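## Task

On top of the two-door cabinet beside arm1, complete a stack of three items, each lying on a long face and roughly centred on the item beneath it, with nothing overhanging the cabinet top. Bottom to top: the wooden block with three small holes, the short square timber piece, the long cardboard box. Every other object must finish resting directly on the furniture it currently sits on. The attempt fails if any object from a furniture top ends up on the floor while no gripper holds it. It also fails if any object goes inside or beneath a piece of furniture, even while gripped. The stack only counts if it stays in place without the robot's help, so release it and move the arms away at the end.

## Robot and tools

Robots: three identical i2rt Big YAM arms named arm1, arm2 and arm3. Each has six revolute joints, a two-finger gripper and a wrist camera. With joints 1 and 6 at zero and the hand level and pointing forward, the wrist camera sits above the hand and looks toward the fingertips. Maximum reach is roughly 1.0 m from the joint-1 axis. Joints move at different speeds, so the hand can sweep a wide, curved path between two postures. The arms act independently; if one is blocked or slow, the others keep going. A loose object may occasionally get nudged by an outside disturbance.

Frame: one shared scene frame, origin on the floor, +z up. The hand point is midway between the fingertips; the hand's z axis runs along the fingers and the fingers open and close along its y axis. Foot poses are never printed.

Tool execute_actions: argument actions is a list holding exactly one action object, or empty (then it only returns state and images). The action object has optional keys arm1, arm2, arm3; each contains joints, an object mapping joint names to absolute targets (not offsets). Names and ranges: joint1_rad -2.879 to 2.879 (base yaw; positive is counter-clockwise seen from above; zero points the arm the way its foot faces); joint2_rad 0 to 3.141 (shoulder; zero means upper arm pointing backward roughly level, increasing lifts it up then forward); joint3_rad 0 to 3.019 (elbow; zero is fully folded, increasing opens it); joint4_rad -1.692 to 1.57 (hand pitch; positive tips fingers up); joint5_rad -1.57 to 1.57 (hand sideways swing; positive to the arm's right); joint6_rad -2.094 to 2.094 (hand roll; positive is clockwise seen from behind the hand); gripper_m 0 to 0.093 metres, the fingertip gap. Joint angles are radians. Arrival tolerances: ±0.045, ±0.14, ±0.09, ±0.055, ±0.03, ±0.035 rad for joints 1 to 6 and ±0.003 m for the gripper. Example: {"arm1": {"joints": {"gripper_m": 0.05}}, "arm2": {"joints": {"joint1_rad": 0.3}}}. All listed motions start together. A joint or arm left out may still be driving toward an older target. An unknown key or out-of-range number rejects the whole call and nothing moves. Optional cameras: list of arm1_cam_wrist, arm2_cam_wrist, arm3_cam_wrist, room_a, room_b or all; omitted/null/["all"] gives every camera, [] gives none; the pictures line lists image order.

Tool wait: seconds, 0 to 10; commands nothing and returns state and images. Tool zoom_image: camera name and region [x0, y0, x1, y1] in pixels of that camera's latest full image, origin top-left, at most 504 by 504. Wrist images are 504x504 fisheye; room_a and room_b are 896x504. Tool finished_scene: scene, the number of the scene being ended; irreversible, and its result says whether the goal was met. Replying without any tool call ends everything.

Result lines: joint_positions gives current joint values. joint_status tells how each commanded motion of the last accepted action ended. off_target means it stopped short and may still be pushing. contact_stop or time_out means the joint abandoned its target and holds in place, except that a timed-out joint may keep a target up to 0.375, 0.375, 0.113, 0.225, 0.075, 0.3 rad (joints 1-6) from where it is and keep pushing; on_its_own lists such joints, and its held at value is the held target, not the position. To relieve pushing, command the reported position. not_followed, with a joint command not followed line and usually a cause line, means a self- and inter-arm collision check withheld the arm targets (the gripper part still runs); the arm may keep retrying them on later actions. Empty calls never show that line. A joint carrying weight may sag. Very small target changes may not move a joint. Joint torques list six drive outputs per arm, offset, scaled and noisy, nonzero even unloaded; friction can hide or fake loads.

Hazards: the arms do not stop on contact and can push very hard. Hard squeezes between two robots fail the task; hard impacts may too. Nothing reports robot-robot contact, and the collision check ignores fingers, gripper housings and wrist cameras and can act late. Object contact does not count. Sustained pushing or holding loads heats motors, even during thinking; a MOTOR HOT warning appears from 85 °C, and at 100 °C an OVER-TEMPERATURE FAULT drops the arm and gripper until cooled, with limit_stop_at_motor_heat shown for unfinished keys (resend targets afterward). Avoid drops, slips, slams and knocking objects to the floor or under furniture. While thinking, robots hold the last command. Gripper force is about 50-62 N per pad, lower on some. Faster robot motion is preferred. After the stack stands, open the grippers and retract.

Camera intrinsics: wrist cameras fisheye, fx=fy about 302-303, centre near (250,254), D=[0.1,0,0,0], theta_max 61.639 deg. room_a pinhole+radial fovy 70.717, fx=fy 355.143, centre (451.103,252.167). room_b pinhole+radial fovy 79.615, fx=fy 302.382, centre (447.639,251.429).

Each tool is called after "Emit:" as a command line: name --argument value for each argument, lists and objects as JSON in quotes; but a table of rows of numbers goes row by row, as --pt "numbers of a row", without its own name.

## Session

Emit:
execute_actions --actions '[]'

Scene clock: 0.00 s.
Joint torques (N m, as the arm reports them, + toward a larger angle): no reading
arm1.joint_positions: joint1_rad=-0.025 joint2_rad=+0.347 joint3_rad=+1.568 joint4_rad=-1.454 joint5_rad=-0.083 joint6_rad=+0.144 gripper_m=+0.095
arm1.joint_status: not commanded
arm1.hand: x=-1.1158 y=+0.3008 z=+1.4229 quat_wxyz=(-0.383, -0.683, -0.378, +0.493) (m; scene frame)
arm2.joint_positions: joint1_rad=+0.654 joint2_rad=+0.428 joint3_rad=+1.646 joint4_rad=-1.382 joint5_rad=+0.089 joint6_rad=-0.119 gripper_m=+0.094
arm2.joint_status: not commanded
arm2.hand: x=-0.0442 y=-0.1783 z=+1.5538 quat_wxyz=(-0.392, +0.663, -0.368, -0.521) (m; scene frame)
arm3.joint_positions: joint1_rad=+0.053 joint2_rad=+0.582 joint3_rad=+1.689 joint4_rad=-1.390 joint5_rad=+0.091 joint6_rad=+0.329 gripper_m=+0.095
arm3.joint_status: not commanded
arm3.hand: x=+1.1100 y=+0.0410 z=+1.4766 quat_wxyz=(-0.338, +0.502, -0.622, -0.496) (m; scene frame)
pictures: arm1_cam_wrist, arm2_cam_wrist, arm3_cam_wrist, room_a, room_b
Images, in order (width x height): arm1_cam_wrist 504x504, arm2_cam_wrist 504x504, arm3_cam_wrist 504x504, room_a 896x504, room_b 896x504.

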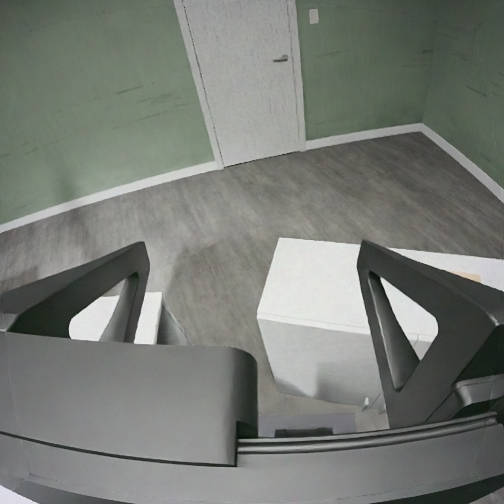

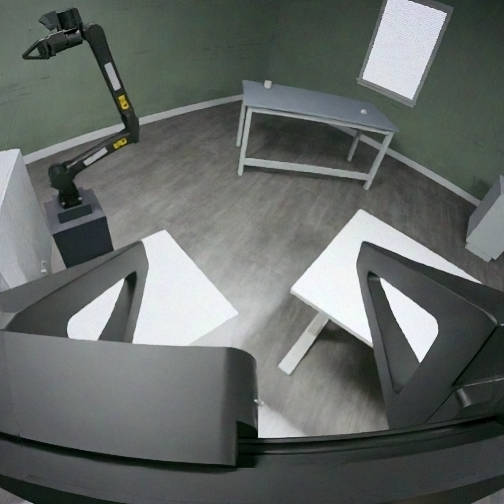

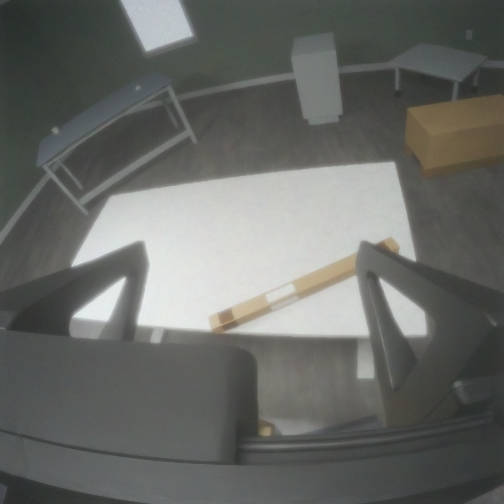

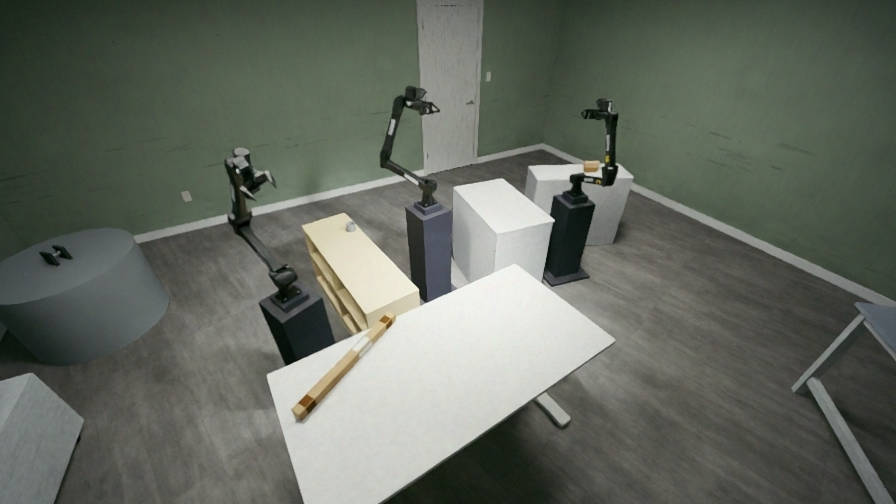

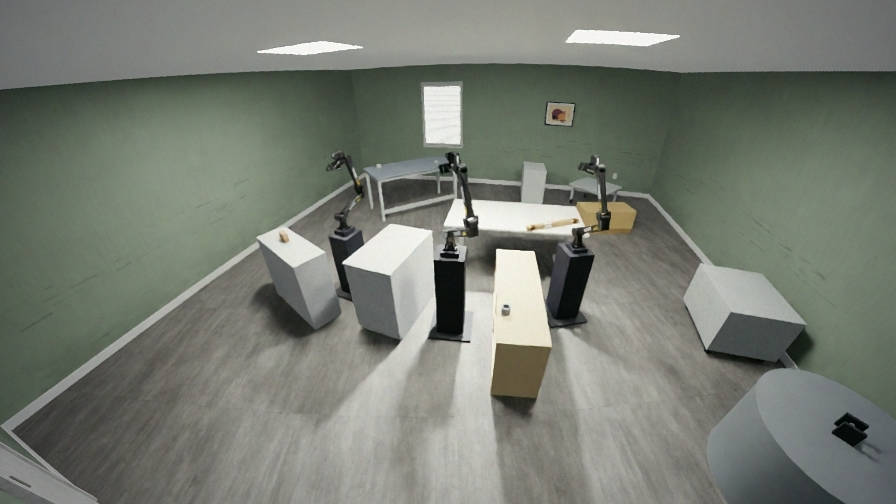

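Emit:
zoom_image --camera "room_a" --region '[440, 80, 680, 300]'

Emit:
zoom_image --camera "room_a" --region '[220, 140, 480, 440]'

Emit:
zoom_image --camera "room_b" --region '[240, 140, 660, 410]'

Region (440, 80, 680, 300) of room_a's 896x504 image, scaled by 2.100, with more detail than that image has; it fills the top 462 rows of this view, and the rest is white.

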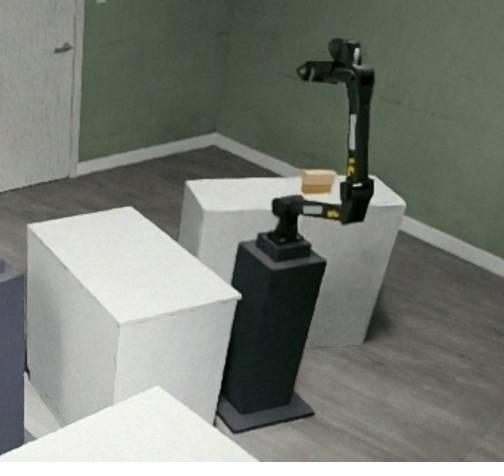

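Region (220, 140, 480, 440) of room_a's 896x504 image, scaled by 1.680, with more detail than that image has; it fills the left 437 columns of this view, and the rest is white.

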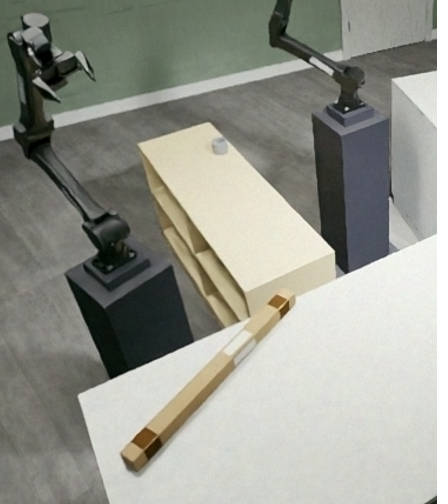

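Region (240, 140, 660, 410) of room_b's 896x504 image, scaled by 1.200, with more detail than that image has; it fills the top 324 rows of this view, and the rest is white.

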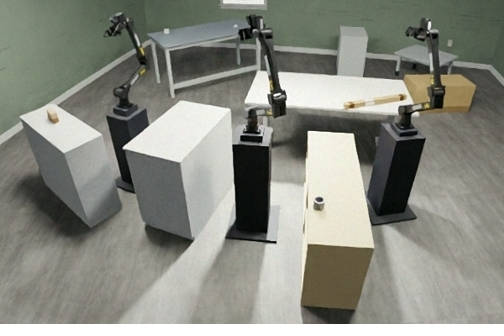

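Emit:
zoom_image --camera "room_a" --region '[560, 140, 640, 200]'

Emit:
zoom_image --camera "room_b" --region '[250, 210, 350, 290]'

Emit:
zoom_image --camera "arm3_cam_wrist" --region '[200, 360, 400, 480]'

Region (560, 140, 640, 200) of room_a's 896x504 image, scaled by 6.300, with more detail than that image has; it fills the top 378 rows of this view, and the rest is white.

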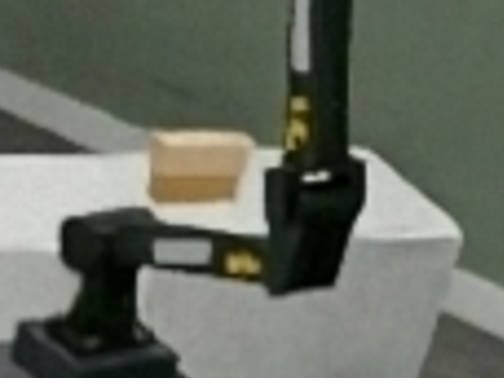

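Region (250, 210, 350, 290) of room_b's 896x504 image, scaled by 5.040, with more detail than that image has; it fills the top 403 rows of this view, and the rest is white.

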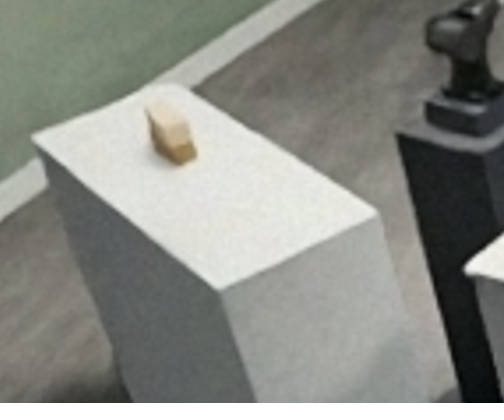

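Region (200, 360, 400, 480) of arm3_cam_wrist's 504x504 image, scaled by 2.520, with more detail than that image has; it fills the top 302 rows of this view, and the rest is white.

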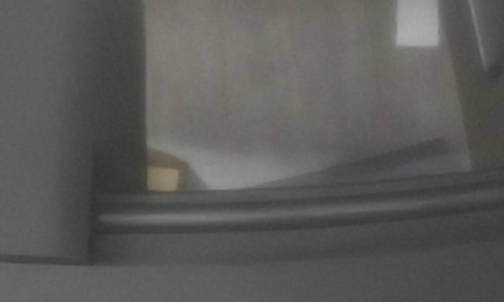

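Emit:
execute_actions --actions '[{"arm1":{"joints":{"joint1_rad":-0.9,"joint5_rad":0,"joint6_rad":0}},"arm2":{"joints":{"joint1_rad":0.2,"joint5_rad":0,"joint6_rad":0}},"arm3":{"joints":{"joint1_rad":0.4,"joint5_rad":0,"joint6_rad":0}}}]'

Scene clock: 4.33 s.
Joint torques (N m, as the arm reports them, + toward a larger angle): arm1=[-0.73 10.14  5.79  2.72  0.05 -0.22] | arm2=[-2.2   7.5   5.06  2.31 -0.05  0.07] | arm3=[-0.22  5.07  7.6   2.07 -0.06 -0.18]
arm1.joint_positions: joint1_rad=-0.895 joint2_rad=+0.347 joint3_rad=+1.568 joint4_rad=-1.454 joint5_rad=-0.003 joint6_rad=+0.017 gripper_m=+0.095
arm1.joint_status: all done
arm1.hand: x=-1.1582 y=+0.3463 z=+1.4229 quat_wxyz=(-0.074, -0.777, -0.076, +0.621) (m; scene frame)
arm2.joint_positions: joint1_rad=+0.206 joint2_rad=+0.428 joint3_rad=+1.646 joint4_rad=-1.382 joint5_rad=+0.002 joint6_rad=-0.014 gripper_m=+0.094
arm2.joint_status: all done
arm2.hand: x=-0.0232 y=-0.1752 z=+1.5537 quat_wxyz=(-0.450, +0.556, -0.516, -0.471) (m; scene frame)
arm3.joint_positions: joint1_rad=+0.393 joint2_rad=+0.582 joint3_rad=+1.689 joint4_rad=-1.390 joint5_rad=+0.002 joint6_rad=+0.012 gripper_m=+0.095
arm3.joint_status: all done
arm3.hand: x=+1.0472 y=+0.0219 z=+1.4758 quat_wxyz=(-0.301, +0.691, -0.405, -0.517) (m; scene frame)
pictures: arm1_cam_wrist, arm2_cam_wrist, arm3_cam_wrist, room_a, room_b
Images, in order (width x height): arm1_cam_wrist 504x504, arm2_cam_wrist 504x504, arm3_cam_wrist 504x504, room_a 896x504, room_b 896x504.

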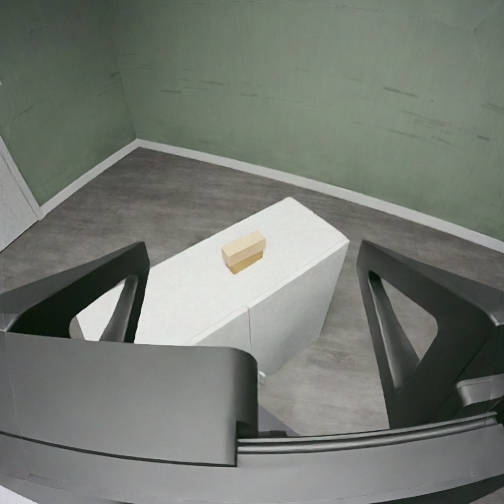

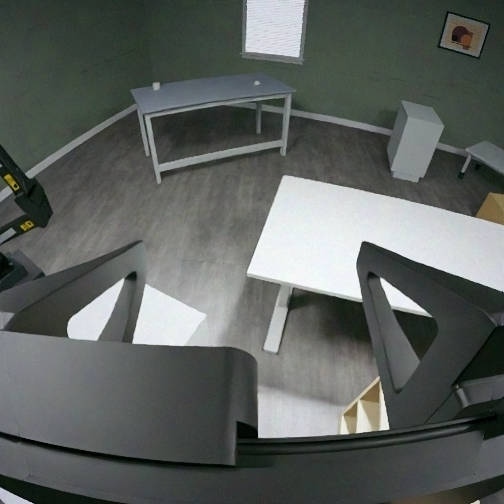

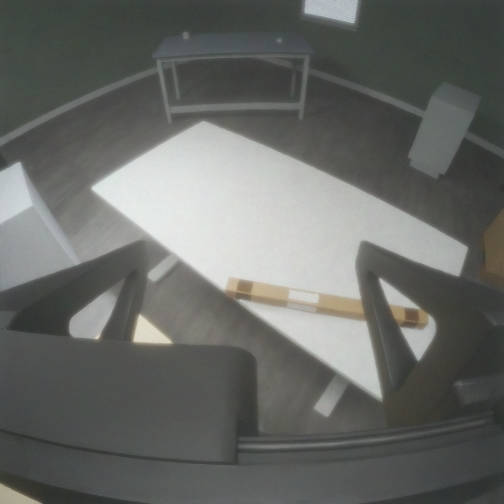

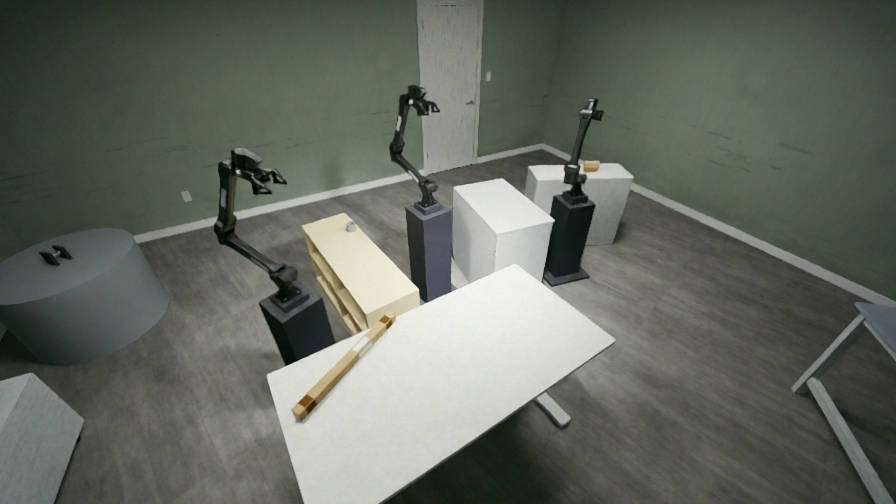

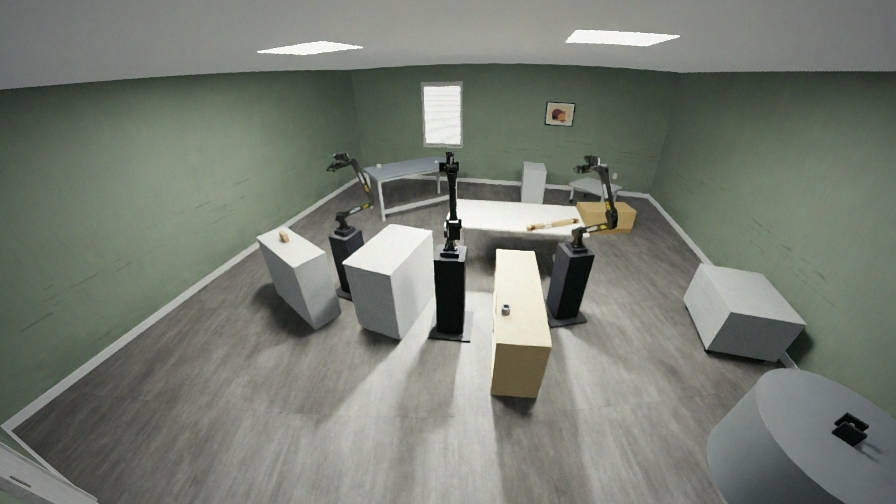

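Emit:
zoom_image --camera "arm1_cam_wrist" --region '[190, 190, 350, 310]'

Region (190, 190, 350, 310) of arm1_cam_wrist's 504x504 image, scaled by 3.150, with more detail than that image has; it fills the top 378 rows of this view, and the rest is white.

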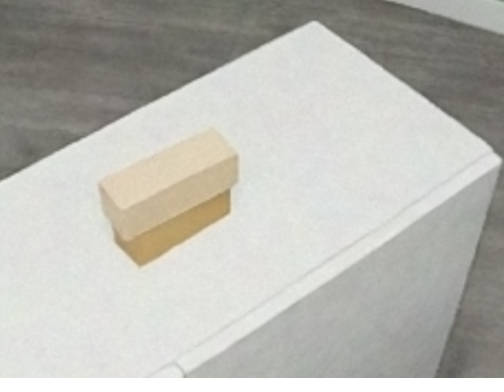

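Emit:
execute_actions --actions '[{"arm1":{"joints":{"joint2_rad":1.5,"joint3_rad":1.5,"joint4_rad":-1.5}},"arm2":{"joints":{"joint2_rad":1.9,"joint3_rad":2.1,"joint4_rad":-1.0}},"arm3":{"joints":{"joint2_rad":1.7,"joint3_rad":1.6,"joint4_rad":-1.45}}}]'

Scene clock: 8.73 s.
Joint torques (N m, as the arm reports them, + toward a larger angle): arm1=[ -0.67 -12.59  10.23   0.59   0.05  -0.22] | arm2=[ -2.66 -20.97  10.52   1.57  -0.06   0.07] | arm3=[ -0.32 -14.31  11.56  -0.45  -0.05  -0.15]
arm1.joint_positions: joint1_rad=-0.895 joint2_rad=+1.514 joint3_rad=+1.490 joint4_rad=-1.497 joint5_rad=-0.003 joint6_rad=+0.017 gripper_m=+0.095
arm1.joint_status: all done
arm1.hand: x=-1.5568 y=+0.2590 z=+1.0611 quat_wxyz=(-0.007, -0.995, -0.098, +0.031) (m; scene frame)
arm2.joint_positions: joint1_rad=+0.206 joint2_rad=+1.909 joint3_rad=+2.071 joint4_rad=-0.997 joint5_rad=+0.002 joint6_rad=-0.014 gripper_m=+0.094
arm2.joint_status: all done
arm2.hand: x=-0.0656 y=+0.5012 z=+1.2404 quat_wxyz=(-0.253, +0.682, -0.633, -0.265) (m; scene frame)
arm3.joint_positions: joint1_rad=+0.393 joint2_rad=+1.697 joint3_rad=+1.587 joint4_rad=-1.433 joint5_rad=+0.002 joint6_rad=+0.012 gripper_m=+0.095
arm3.joint_status: all done
arm3.hand: x=+0.8668 y=+0.3463 z=+1.0153 quat_wxyz=(-0.010, +0.862, -0.508, -0.007) (m; scene frame)
pictures: arm1_cam_wrist, arm2_cam_wrist, arm3_cam_wrist, room_a, room_b
Images, in order (width x height): arm1_cam_wrist 504x504, arm2_cam_wrist 504x504, arm3_cam_wrist 504x504, room_a 896x504, room_b 896x504.

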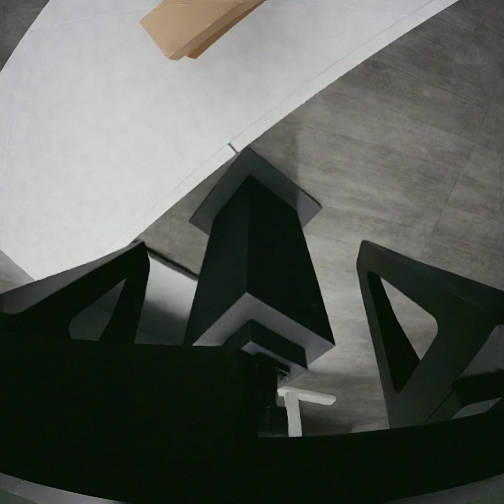

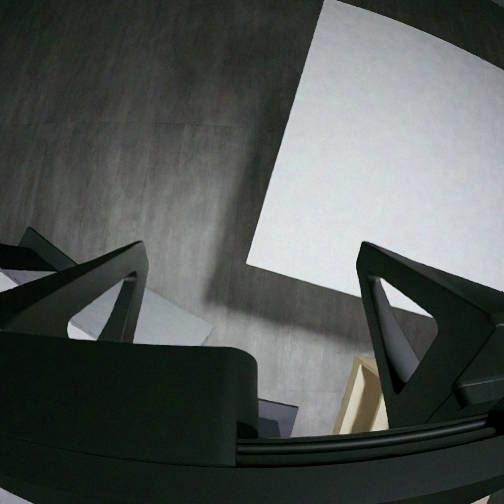

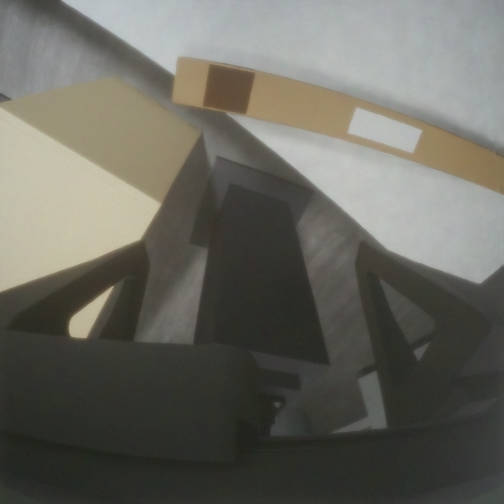

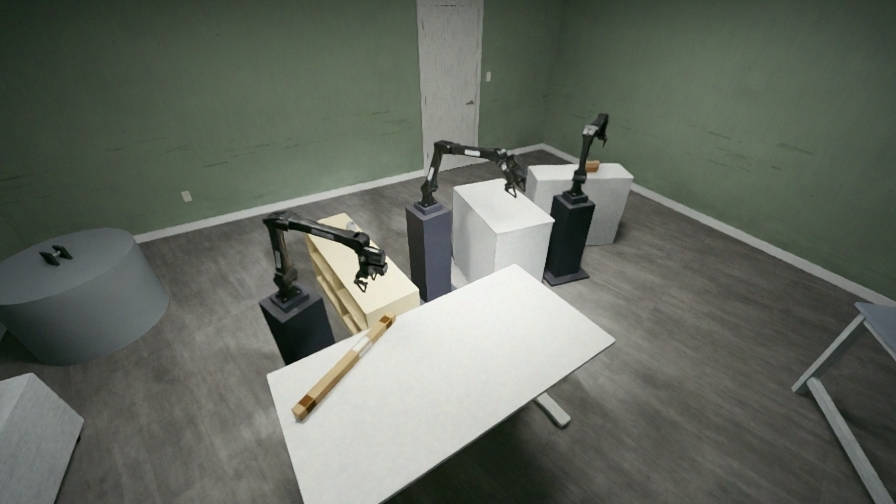

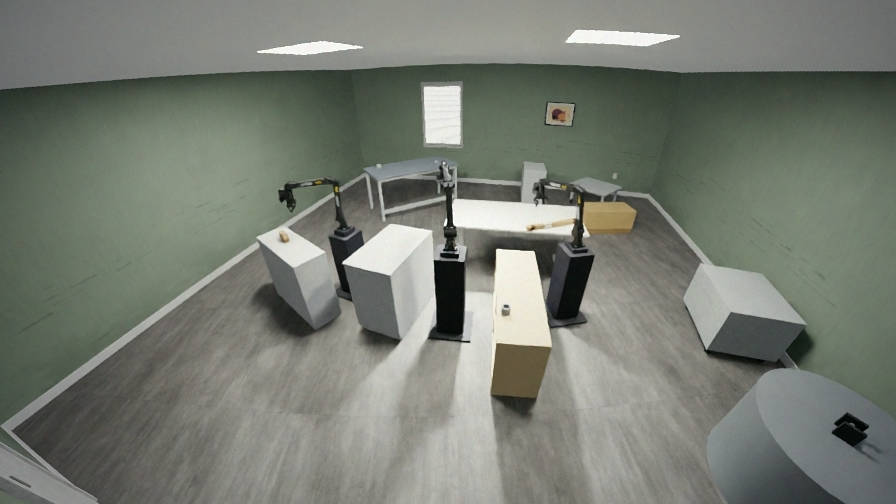

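Emit:
execute_actions --actions '[{"arm1":{"joints":{"joint1_rad":-0.65,"joint4_rad":-0.9}},"arm2":{"joints":{"joint1_rad":-0.3,"joint4_rad":-1.6}},"arm3":{"joints":{"joint1_rad":0.0,"joint4_rad":-0.9}}}]'

Scene clock: 13.60 s.
Joint torques (N m, as the arm reports them, + toward a larger angle): arm1=[ -0.8  -13.81  11.11   2.59  -0.05  -0.21] | arm2=[ -2.66 -19.75   9.7    0.14  -0.02   0.05] | arm3=[ -0.72 -16.09  12.37   2.15  -0.05  -0.13]
arm1.joint_positions: joint1_rad=-0.644 joint2_rad=+1.514 joint3_rad=+1.490 joint4_rad=-0.916 joint5_rad=+0.000 joint6_rad=+0.015 gripper_m=+0.095
arm1.joint_status: all done
arm1.hand: x=-1.6367 y=+0.0909 z=+1.1101 quat_wxyz=(-0.076, -0.925, -0.211, +0.308) (m; scene frame)
arm2.joint_positions: joint1_rad=-0.291 joint2_rad=+1.909 joint3_rad=+2.071 joint4_rad=-1.589 joint5_rad=+0.001 joint6_rad=-0.011 gripper_m=+0.094
arm2.joint_status: all done
arm2.hand: x=+0.2439 y=+0.3153 z=+1.1763 quat_wxyz=(-0.064, +0.541, -0.838, -0.044) (m; scene frame)
arm3.joint_positions: joint1_rad=-0.002 joint2_rad=+1.697 joint3_rad=+1.587 joint4_rad=-0.924 joint5_rad=+0.002 joint6_rad=+0.010 gripper_m=+0.095
arm3.joint_status: all done
arm3.hand: x=+1.0469 y=+0.5287 z=+1.0513 quat_wxyz=(-0.178, +0.720, -0.642, -0.195) (m; scene frame)
pictures: arm1_cam_wrist, arm2_cam_wrist, arm3_cam_wrist, room_a, room_b
Images, in order (width x height): arm1_cam_wrist 504x504, arm2_cam_wrist 504x504, arm3_cam_wrist 504x504, room_a 896x504, room_b 896x504.

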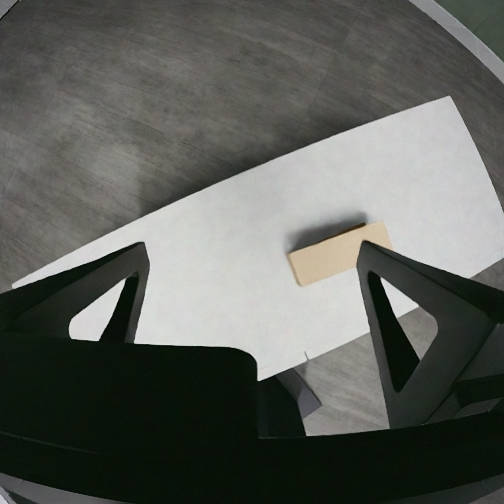

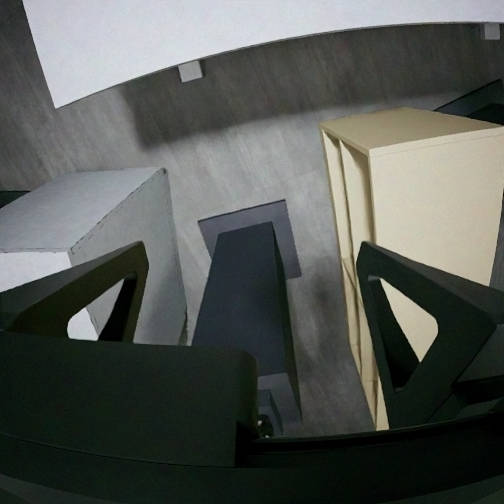

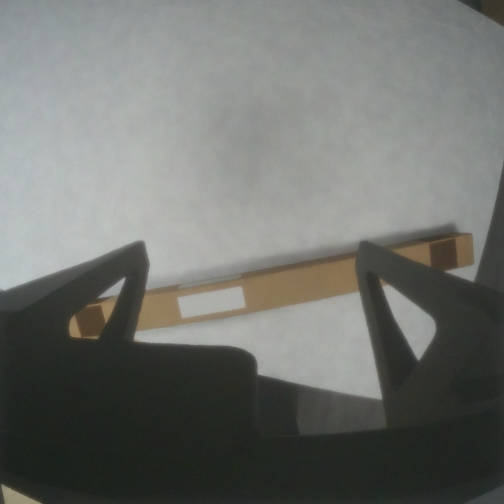

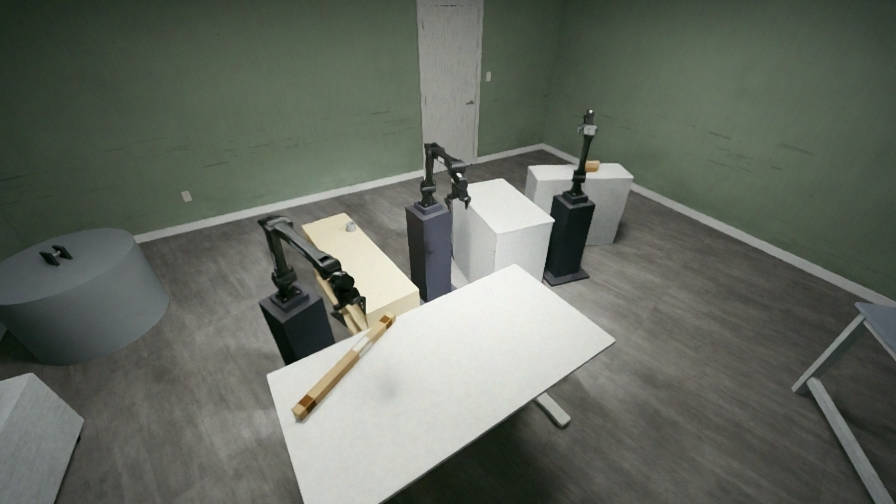

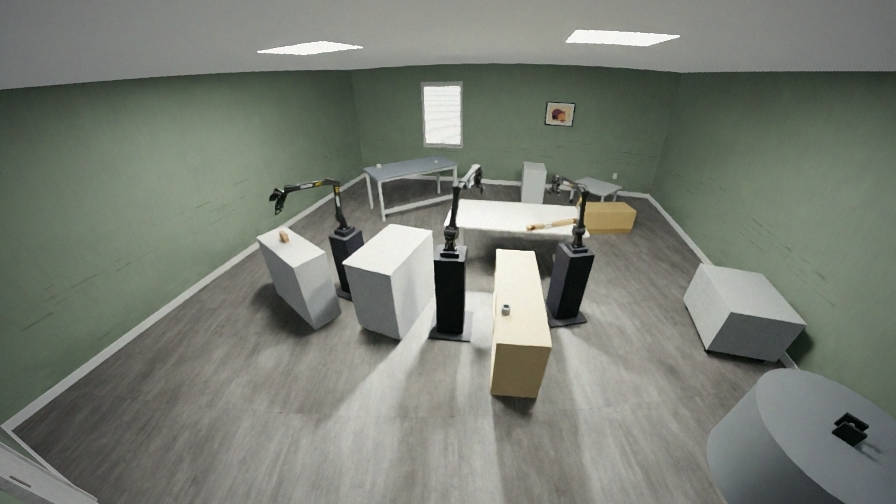

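Emit:
zoom_image --camera "arm1_cam_wrist" --region '[252, 80, 504, 380]'

Emit:
zoom_image --camera "arm3_cam_wrist" --region '[0, 200, 504, 380]'

Region (252, 80, 504, 380) of arm1_cam_wrist's 504x504 image, scaled by 1.680, with more detail than that image has; it fills the left 423 columns of this view, and the rest is white.

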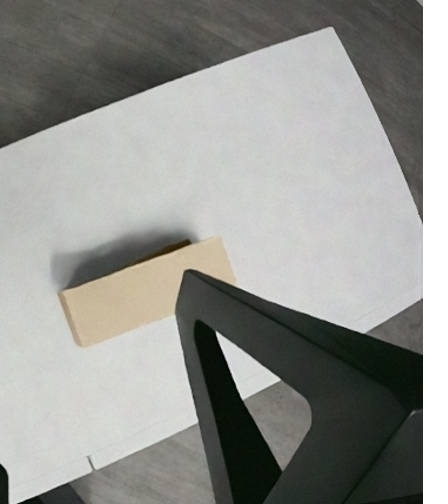

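Region (0, 200, 504, 380) of arm3_cam_wrist's 504x504 image, scaled by 1.000; it fills the top 180 rows of this view, and the rest is white.

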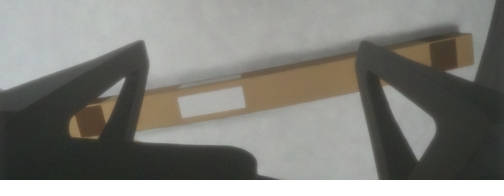

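Emit:
execute_actions --actions '[{"arm1":{"joints":{"joint1_rad":-0.853}},"arm2":{"joints":{"joint1_rad":1.4,"joint4_rad":-1.11,"joint2_rad":1.7,"joint3_rad":1.86}},"arm3":{"joints":{"joint1_rad":-0.062,"joint2_rad":1.895,"joint3_rad":1.558,"joint4_rad":-1.234,"joint6_rad":1.32}}}]'

Scene clock: 29.57 s.
Joint torques (N m, as the arm reports them, + toward a larger angle): arm1=[  0.07 -13.86  11.12   2.57  -0.09  -0.21] | arm2=[ -2.86 -17.41   7.32   1.92   0.11   0.06] | arm3=[ -0.52 -18.75  11.13  -0.58   0.07   0.14]
arm1.joint_positions: joint1_rad=-0.858 joint2_rad=+1.514 joint3_rad=+1.490 joint4_rad=-0.915 joint5_rad=+0.000 joint6_rad=+0.015 gripper_m=+0.095
arm1.joint_status: all done
arm1.hand: x=-1.6811 y=+0.2100 z=+1.1100 quat_wxyz=(-0.043, -0.942, -0.111, +0.314) (m; scene frame)
arm2.joint_positions: joint1_rad=+1.409 joint2_rad=+1.706 joint3_rad=+1.876 joint4_rad=-1.119 joint5_rad=-0.001 joint6_rad=-0.011 gripper_m=+0.094
arm2.joint_status: all done
arm2.hand: x=-0.6486 y=-0.0523 z=+1.2505 quat_wxyz=(-0.054, +0.941, -0.138, -0.304) (m; scene frame)
arm3.joint_positions: joint1_rad=-0.067 joint2_rad=+1.905 joint3_rad=+1.540 joint4_rad=-1.217 joint5_rad=+0.001 joint6_rad=+1.308 gripper_m=+0.095
arm3.joint_status: all done
arm3.hand: x=+1.0945 y=+0.4542 z=+0.8909 quat_wxyz=(-0.005, +0.159, -0.987, +0.007) (m; scene frame)
pictures: arm1_cam_wrist, arm2_cam_wrist, arm3_cam_wrist, room_a, room_b
Images, in order (width x height): arm1_cam_wrist 504x504, arm2_cam_wrist 504x504, arm3_cam_wrist 504x504, room_a 896x504, room_b 896x504.

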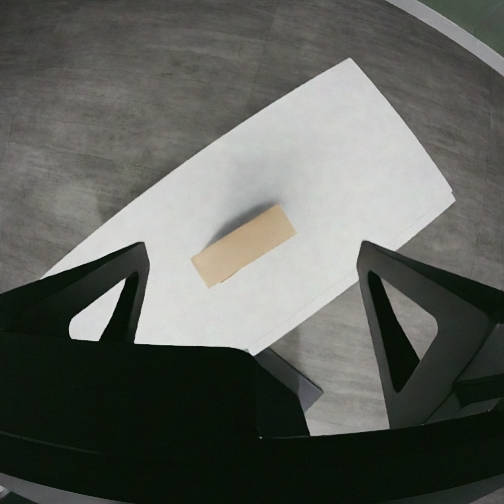

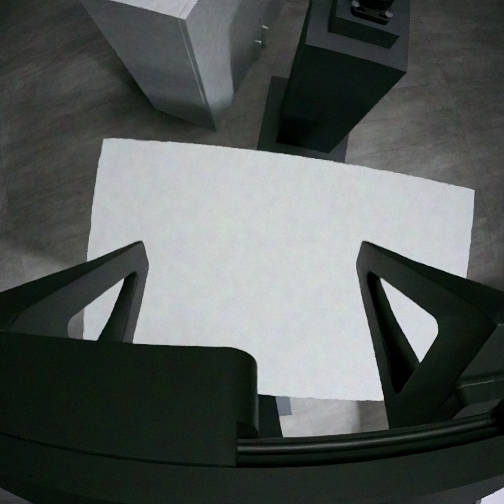

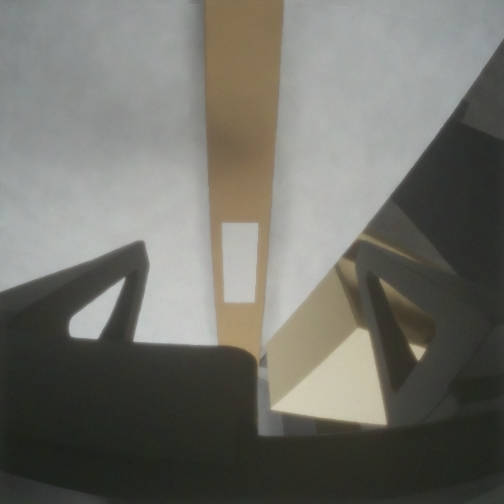

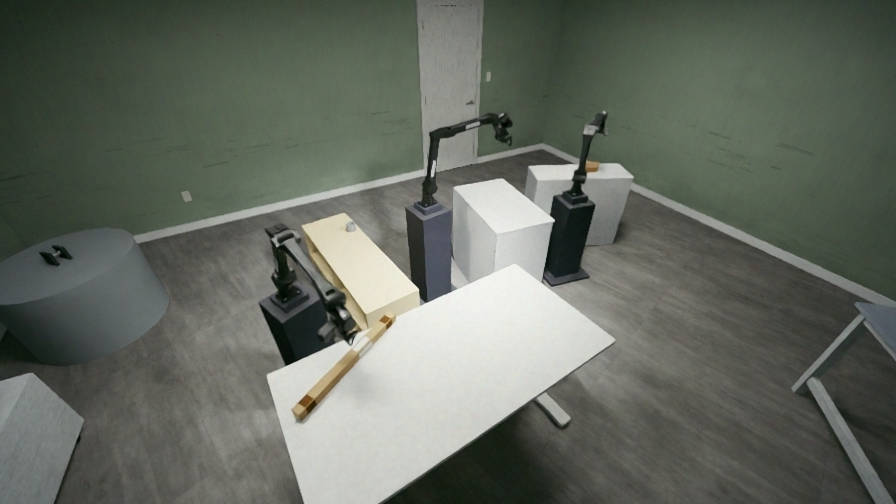

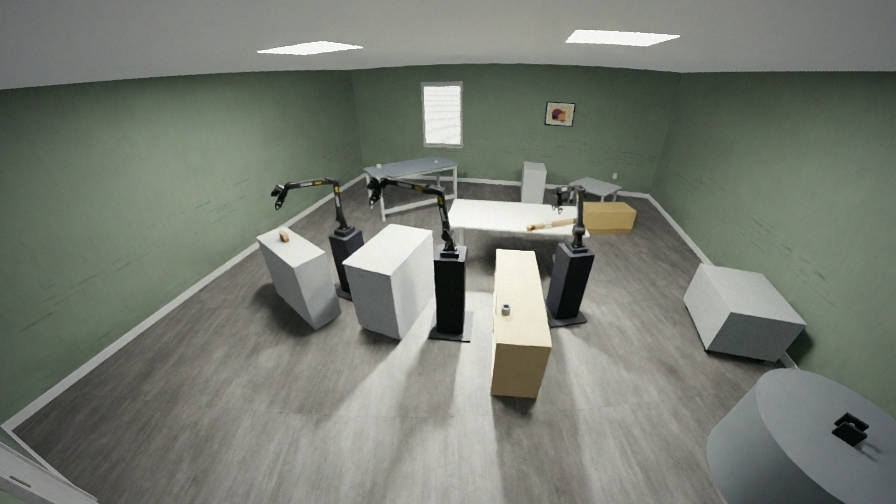

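Emit:
execute_actions --actions '[{"arm3":{"joints":{"joint2_rad":1.992,"joint3_rad":1.470,"joint4_rad":-1.049}}}]' --cameras '["arm3_cam_wrist","room_a"]'

Scene clock: 33.90 s.
Joint torques (N m, as the arm reports them, + toward a larger angle): arm1=[  0.03 -13.87  11.12   2.55  -0.09  -0.2 ] | arm2=[ -2.67 -17.66   7.53   1.88   0.13   0.05] | arm3=[ -0.56 -17.32   9.18   0.86   0.06   0.12]
arm1.joint_positions: joint1_rad=-0.858 joint2_rad=+1.514 joint3_rad=+1.490 joint4_rad=-0.915 joint5_rad=+0.000 joint6_rad=+0.015 gripper_m=+0.095
arm1.joint_status: not commanded
arm1.hand: x=-1.6811 y=+0.2100 z=+1.1100 quat_wxyz=(-0.043, -0.942, -0.111, +0.314) (m; scene frame)
arm2.joint_positions: joint1_rad=+1.409 joint2_rad=+1.706 joint3_rad=+1.876 joint4_rad=-1.119 joint5_rad=-0.001 joint6_rad=-0.011 gripper_m=+0.094
arm2.joint_status: not commanded
arm2.hand: x=-0.6486 y=-0.0523 z=+1.2505 quat_wxyz=(-0.054, +0.941, -0.138, -0.304) (m; scene frame)
arm3.joint_positions: joint1_rad=-0.067 joint2_rad=+1.986 joint3_rad=+1.465 joint4_rad=-1.066 joint5_rad=+0.001 joint6_rad=+1.309 gripper_m=+0.095
arm3.joint_status: all done
arm3.hand: x=+1.0952 y=+0.4540 z=+0.8210 quat_wxyz=(-0.004, +0.159, -0.987, +0.009) (m; scene frame)
pictures: arm3_cam_wrist, room_a
Images, in order (width x height): arm3_cam_wrist 504x504, room_a 896x504.

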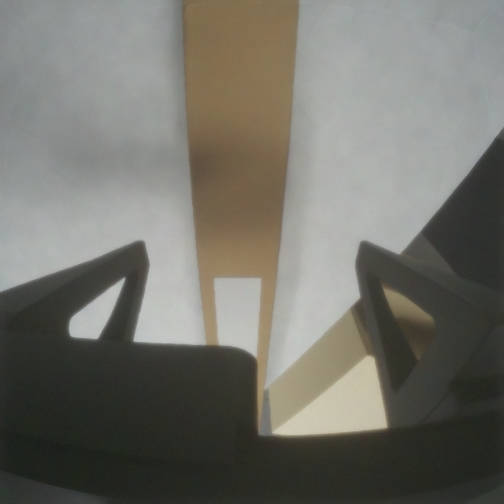

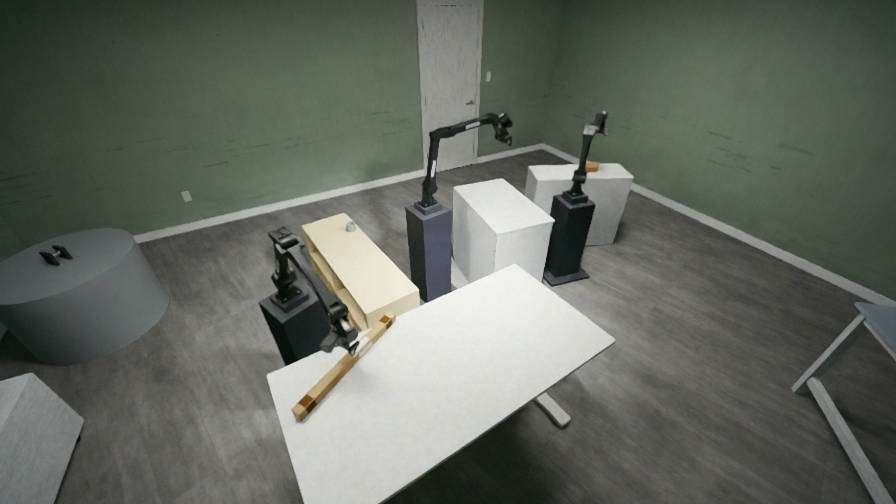

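Emit:
execute_actions --actions '[{"arm3":{"joints":{"joint2_rad":2.076,"joint3_rad":1.438,"joint4_rad":-0.933}}}]' --cameras '["arm3_cam_wrist"]'

Scene clock: 35.57 s.
Joint torques (N m, as the arm reports them, + toward a larger angle): arm1=[  0.04 -13.85  11.12   2.55  -0.09  -0.21] | arm2=[ -2.78 -17.36   7.49   1.92   0.13   0.04] | arm3=[ -0.59 -17.44   8.32   0.78   0.06   0.12]
arm1.joint_positions: joint1_rad=-0.858 joint2_rad=+1.514 joint3_rad=+1.490 joint4_rad=-0.915 joint5_rad=+0.000 joint6_rad=+0.015 gripper_m=+0.095
arm1.joint_status: not commanded
arm1.hand: x=-1.6811 y=+0.2100 z=+1.1100 quat_wxyz=(-0.043, -0.942, -0.111, +0.314) (m; scene frame)
arm2.joint_positions: joint1_rad=+1.409 joint2_rad=+1.706 joint3_rad=+1.876 joint4_rad=-1.119 joint5_rad=-0.001 joint6_rad=-0.011 gripper_m=+0.094
arm2.joint_status: not commanded
arm2.hand: x=-0.6486 y=-0.0523 z=+1.2505 quat_wxyz=(-0.054, +0.941, -0.138, -0.304) (m; scene frame)
arm3.joint_positions: joint1_rad=-0.067 joint2_rad=+2.062 joint3_rad=+1.434 joint4_rad=-0.950 joint5_rad=+0.001 joint6_rad=+1.309 gripper_m=+0.095
arm3.joint_status: all done
arm3.hand: x=+1.0955 y=+0.4576 z=+0.7695 quat_wxyz=(-0.005, +0.159, -0.987, +0.005) (m; scene frame)
pictures: arm3_cam_wrist
Images, in order (width x height): arm3_cam_wrist 504x504.

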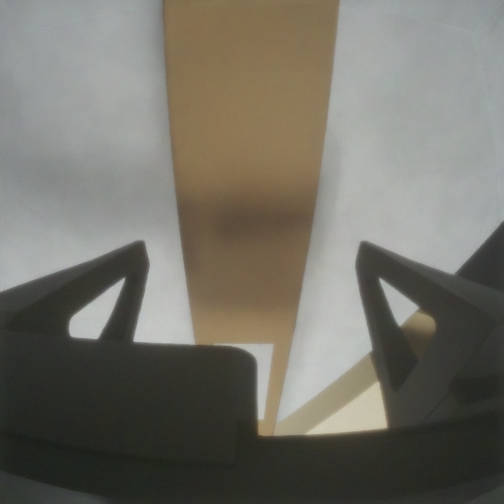

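Emit:
execute_actions --actions '[{"arm3":{"joints":{"joint2_rad":2.1,"joint3_rad":1.434,"joint4_rad":-0.915,"gripper_m":0.03}}}]' --cameras '["arm3_cam_wrist"]'

Scene clock: 36.87 s.
Joint torques (N m, as the arm reports them, + toward a larger angle): arm1=[  0.02 -13.88  11.11   2.55  -0.09  -0.21] | arm2=[ -2.8  -17.19   7.46   1.86   0.1    0.06] | arm3=[ -0.55 -15.82   8.1    0.83   0.07   0.11]
arm1.joint_positions: joint1_rad=-0.858 joint2_rad=+1.514 joint3_rad=+1.490 joint4_rad=-0.915 joint5_rad=+0.000 joint6_rad=+0.015 gripper_m=+0.095
arm1.joint_status: not commanded
arm1.hand: x=-1.6811 y=+0.2100 z=+1.1100 quat_wxyz=(-0.043, -0.942, -0.111, +0.314) (m; scene frame)
arm2.joint_positions: joint1_rad=+1.409 joint2_rad=+1.706 joint3_rad=+1.876 joint4_rad=-1.119 joint5_rad=-0.001 joint6_rad=-0.011 gripper_m=+0.094
arm2.joint_status: not commanded
arm2.hand: x=-0.6486 y=-0.0523 z=+1.2505 quat_wxyz=(-0.054, +0.941, -0.138, -0.304) (m; scene frame)
arm3.joint_positions: joint1_rad=-0.067 joint2_rad=+2.064 joint3_rad=+1.434 joint4_rad=-0.932 joint5_rad=+0.001 joint6_rad=+1.310 gripper_m=+0.049
arm3.joint_status: gripper_m off_target (ended at +0.049, target +0.030); the others done
arm3.hand: x=+1.0952 y=+0.4619 z=+0.7684 quat_wxyz=(-0.006, +0.159, -0.987, -0.003) (m; scene frame)
pictures: arm3_cam_wrist
Images, in order (width x height): arm3_cam_wrist 504x504.

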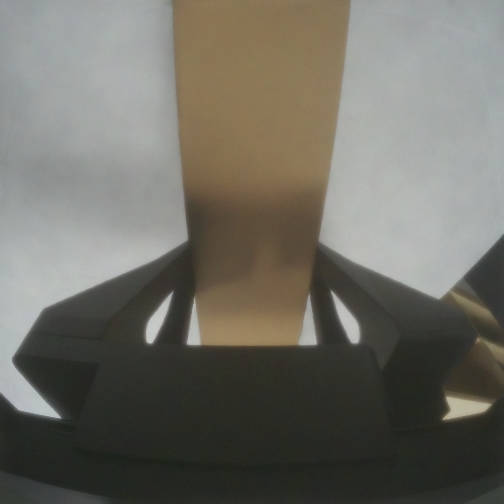

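Emit:
execute_actions --actions '[{"arm3":{"joints":{"joint2_rad":2.112,"joint3_rad":1.434,"joint4_rad":-0.905,"gripper_m":0.07}}}]' --cameras '["arm3_cam_wrist"]'

Scene clock: 38.13 s.
Joint torques (N m, as the arm reports them, + toward a larger angle): arm1=[  0.06 -13.86  11.11   2.56  -0.09  -0.2 ] | arm2=[ -2.66 -17.33   7.55   1.88   0.13   0.05] | arm3=[ -0.6  -16.04   7.88   0.78   0.06   0.1 ]
arm1.joint_positions: joint1_rad=-0.858 joint2_rad=+1.514 joint3_rad=+1.490 joint4_rad=-0.915 joint5_rad=+0.000 joint6_rad=+0.015 gripper_m=+0.095
arm1.joint_status: not commanded
arm1.hand: x=-1.6811 y=+0.2100 z=+1.1100 quat_wxyz=(-0.043, -0.942, -0.111, +0.314) (m; scene frame)
arm2.joint_positions: joint1_rad=+1.409 joint2_rad=+1.706 joint3_rad=+1.876 joint4_rad=-1.119 joint5_rad=-0.001 joint6_rad=-0.011 gripper_m=+0.094
arm2.joint_status: not commanded
arm2.hand: x=-0.6486 y=-0.0523 z=+1.2505 quat_wxyz=(-0.054, +0.941, -0.138, -0.304) (m; scene frame)
arm3.joint_positions: joint1_rad=-0.067 joint2_rad=+2.084 joint3_rad=+1.434 joint4_rad=-0.923 joint5_rad=+0.001 joint6_rad=+1.310 gripper_m=+0.070
arm3.joint_status: all done
arm3.hand: x=+1.0954 y=+0.4604 z=+0.7573 quat_wxyz=(-0.005, +0.158, -0.987, +0.003) (m; scene frame)
pictures: arm3_cam_wrist
Images, in order (width x height): arm3_cam_wrist 504x504.

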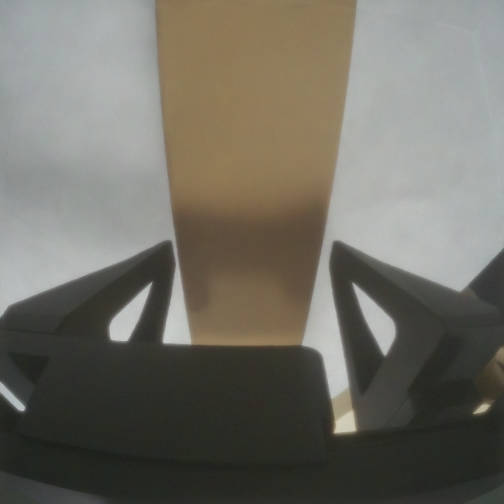

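Emit:
execute_actions --actions '[{"arm3":{"joints":{"gripper_m":0.03}}}]' --cameras '[]'

Emit:
execute_actions --actions '[{"arm3":{"joints":{"joint2_rad":1.86,"joint3_rad":1.59,"joint4_rad":-1.285,"gripper_m":0.03}}}]' --cameras '["arm3_cam_wrist","room_a","room_b"]'

Scene clock: 38.90 s.
Joint torques (N m, as the arm reports them, + toward a larger angle): arm1=[  0.09 -13.87  11.12   2.56  -0.09  -0.21] | arm2=[ -2.66 -17.58   7.56   1.88   0.11   0.04] | arm3=[ -0.57 -16.55   7.95   0.78   0.06   0.09]
arm1.joint_positions: joint1_rad=-0.858 joint2_rad=+1.514 joint3_rad=+1.490 joint4_rad=-0.915 joint5_rad=+0.000 joint6_rad=+0.015 gripper_m=+0.095
arm1.joint_status: not commanded
arm1.hand: x=-1.6811 y=+0.2100 z=+1.1100 quat_wxyz=(-0.043, -0.942, -0.111, +0.314) (m; scene frame)
arm2.joint_positions: joint1_rad=+1.409 joint2_rad=+1.706 joint3_rad=+1.876 joint4_rad=-1.119 joint5_rad=-0.001 joint6_rad=-0.011 gripper_m=+0.094
arm2.joint_status: not commanded
arm2.hand: x=-0.6486 y=-0.0523 z=+1.2505 quat_wxyz=(-0.054, +0.941, -0.138, -0.304) (m; scene frame)
arm3.joint_positions: joint1_rad=-0.067 joint2_rad=+2.084 joint3_rad=+1.434 joint4_rad=-0.922 joint5_rad=+0.001 joint6_rad=+1.311 gripper_m=+0.049
arm3.joint_status: gripper_m off_target (ended at +0.049, target +0.030)
arm3.hand: x=+1.0953 y=+0.4607 z=+0.7573 quat_wxyz=(-0.005, +0.158, -0.987, +0.002) (m; scene frame)
pictures: none
No camera images: the call's "cameras" was empty. Leave "cameras" out to get every camera's image.

Scene clock: 40.23 s.
Joint torques (N m, as the arm reports them, + toward a larger angle): arm1=[  0.07 -13.87  11.12   2.56  -0.09  -0.21] | arm2=[ -3.04 -17.29   7.59   1.94   0.14   0.05] | arm3=[ -0.55 -15.44  10.86  -0.51   0.07   0.09]
arm1.joint_positions: joint1_rad=-0.858 joint2_rad=+1.514 joint3_rad=+1.490 joint4_rad=-0.915 joint5_rad=+0.000 joint6_rad=+0.015 gripper_m=+0.095
arm1.joint_status: not commanded
arm1.hand: x=-1.6811 y=+0.2100 z=+1.1100 quat_wxyz=(-0.043, -0.942, -0.111, +0.314) (m; scene frame)
arm2.joint_positions: joint1_rad=+1.409 joint2_rad=+1.706 joint3_rad=+1.876 joint4_rad=-1.119 joint5_rad=-0.001 joint6_rad=-0.011 gripper_m=+0.094
arm2.joint_status: not commanded
arm2.hand: x=-0.6486 y=-0.0523 z=+1.2505 quat_wxyz=(-0.054, +0.941, -0.138, -0.304) (m; scene frame)
arm3.joint_positions: joint1_rad=-0.067 joint2_rad=+1.844 joint3_rad=+1.579 joint4_rad=-1.268 joint5_rad=+0.001 joint6_rad=+1.311 gripper_m=+0.049
arm3.joint_status: gripper_m off_target (ended at +0.049, target +0.030); the others done
arm3.hand: x=+1.0938 y=+0.4577 z=+0.9387 quat_wxyz=(-0.007, +0.158, -0.987, -0.018) (m; scene frame)
pictures: arm3_cam_wrist, room_a, room_b
Images, in order (width x height): arm3_cam_wrist 504x504, room_a 896x504, room_b 896x504.

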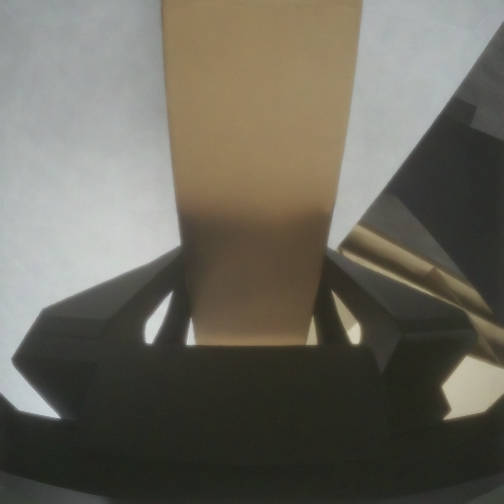

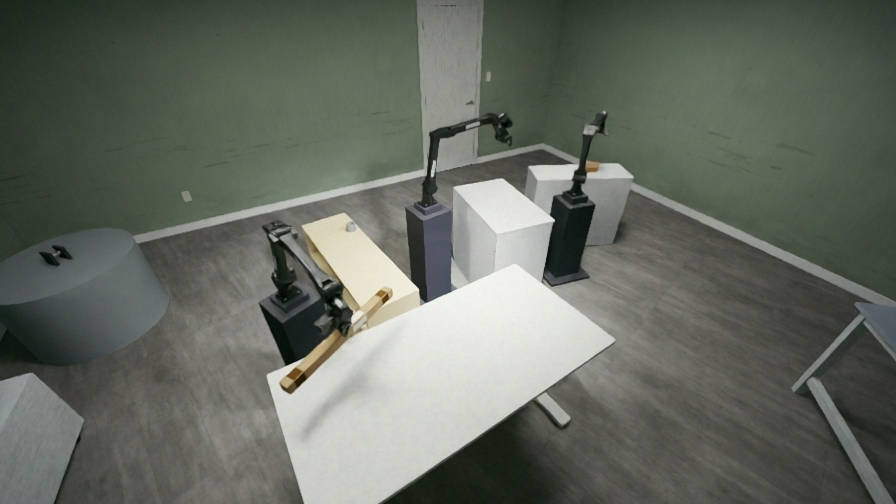

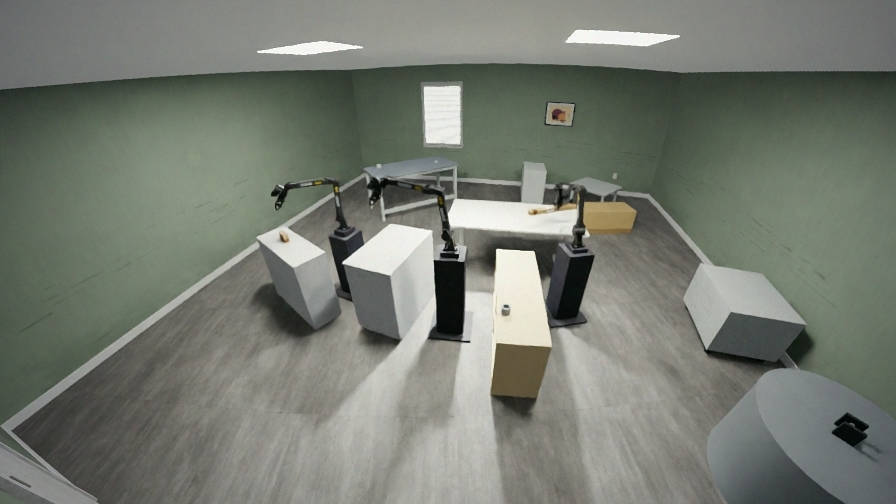

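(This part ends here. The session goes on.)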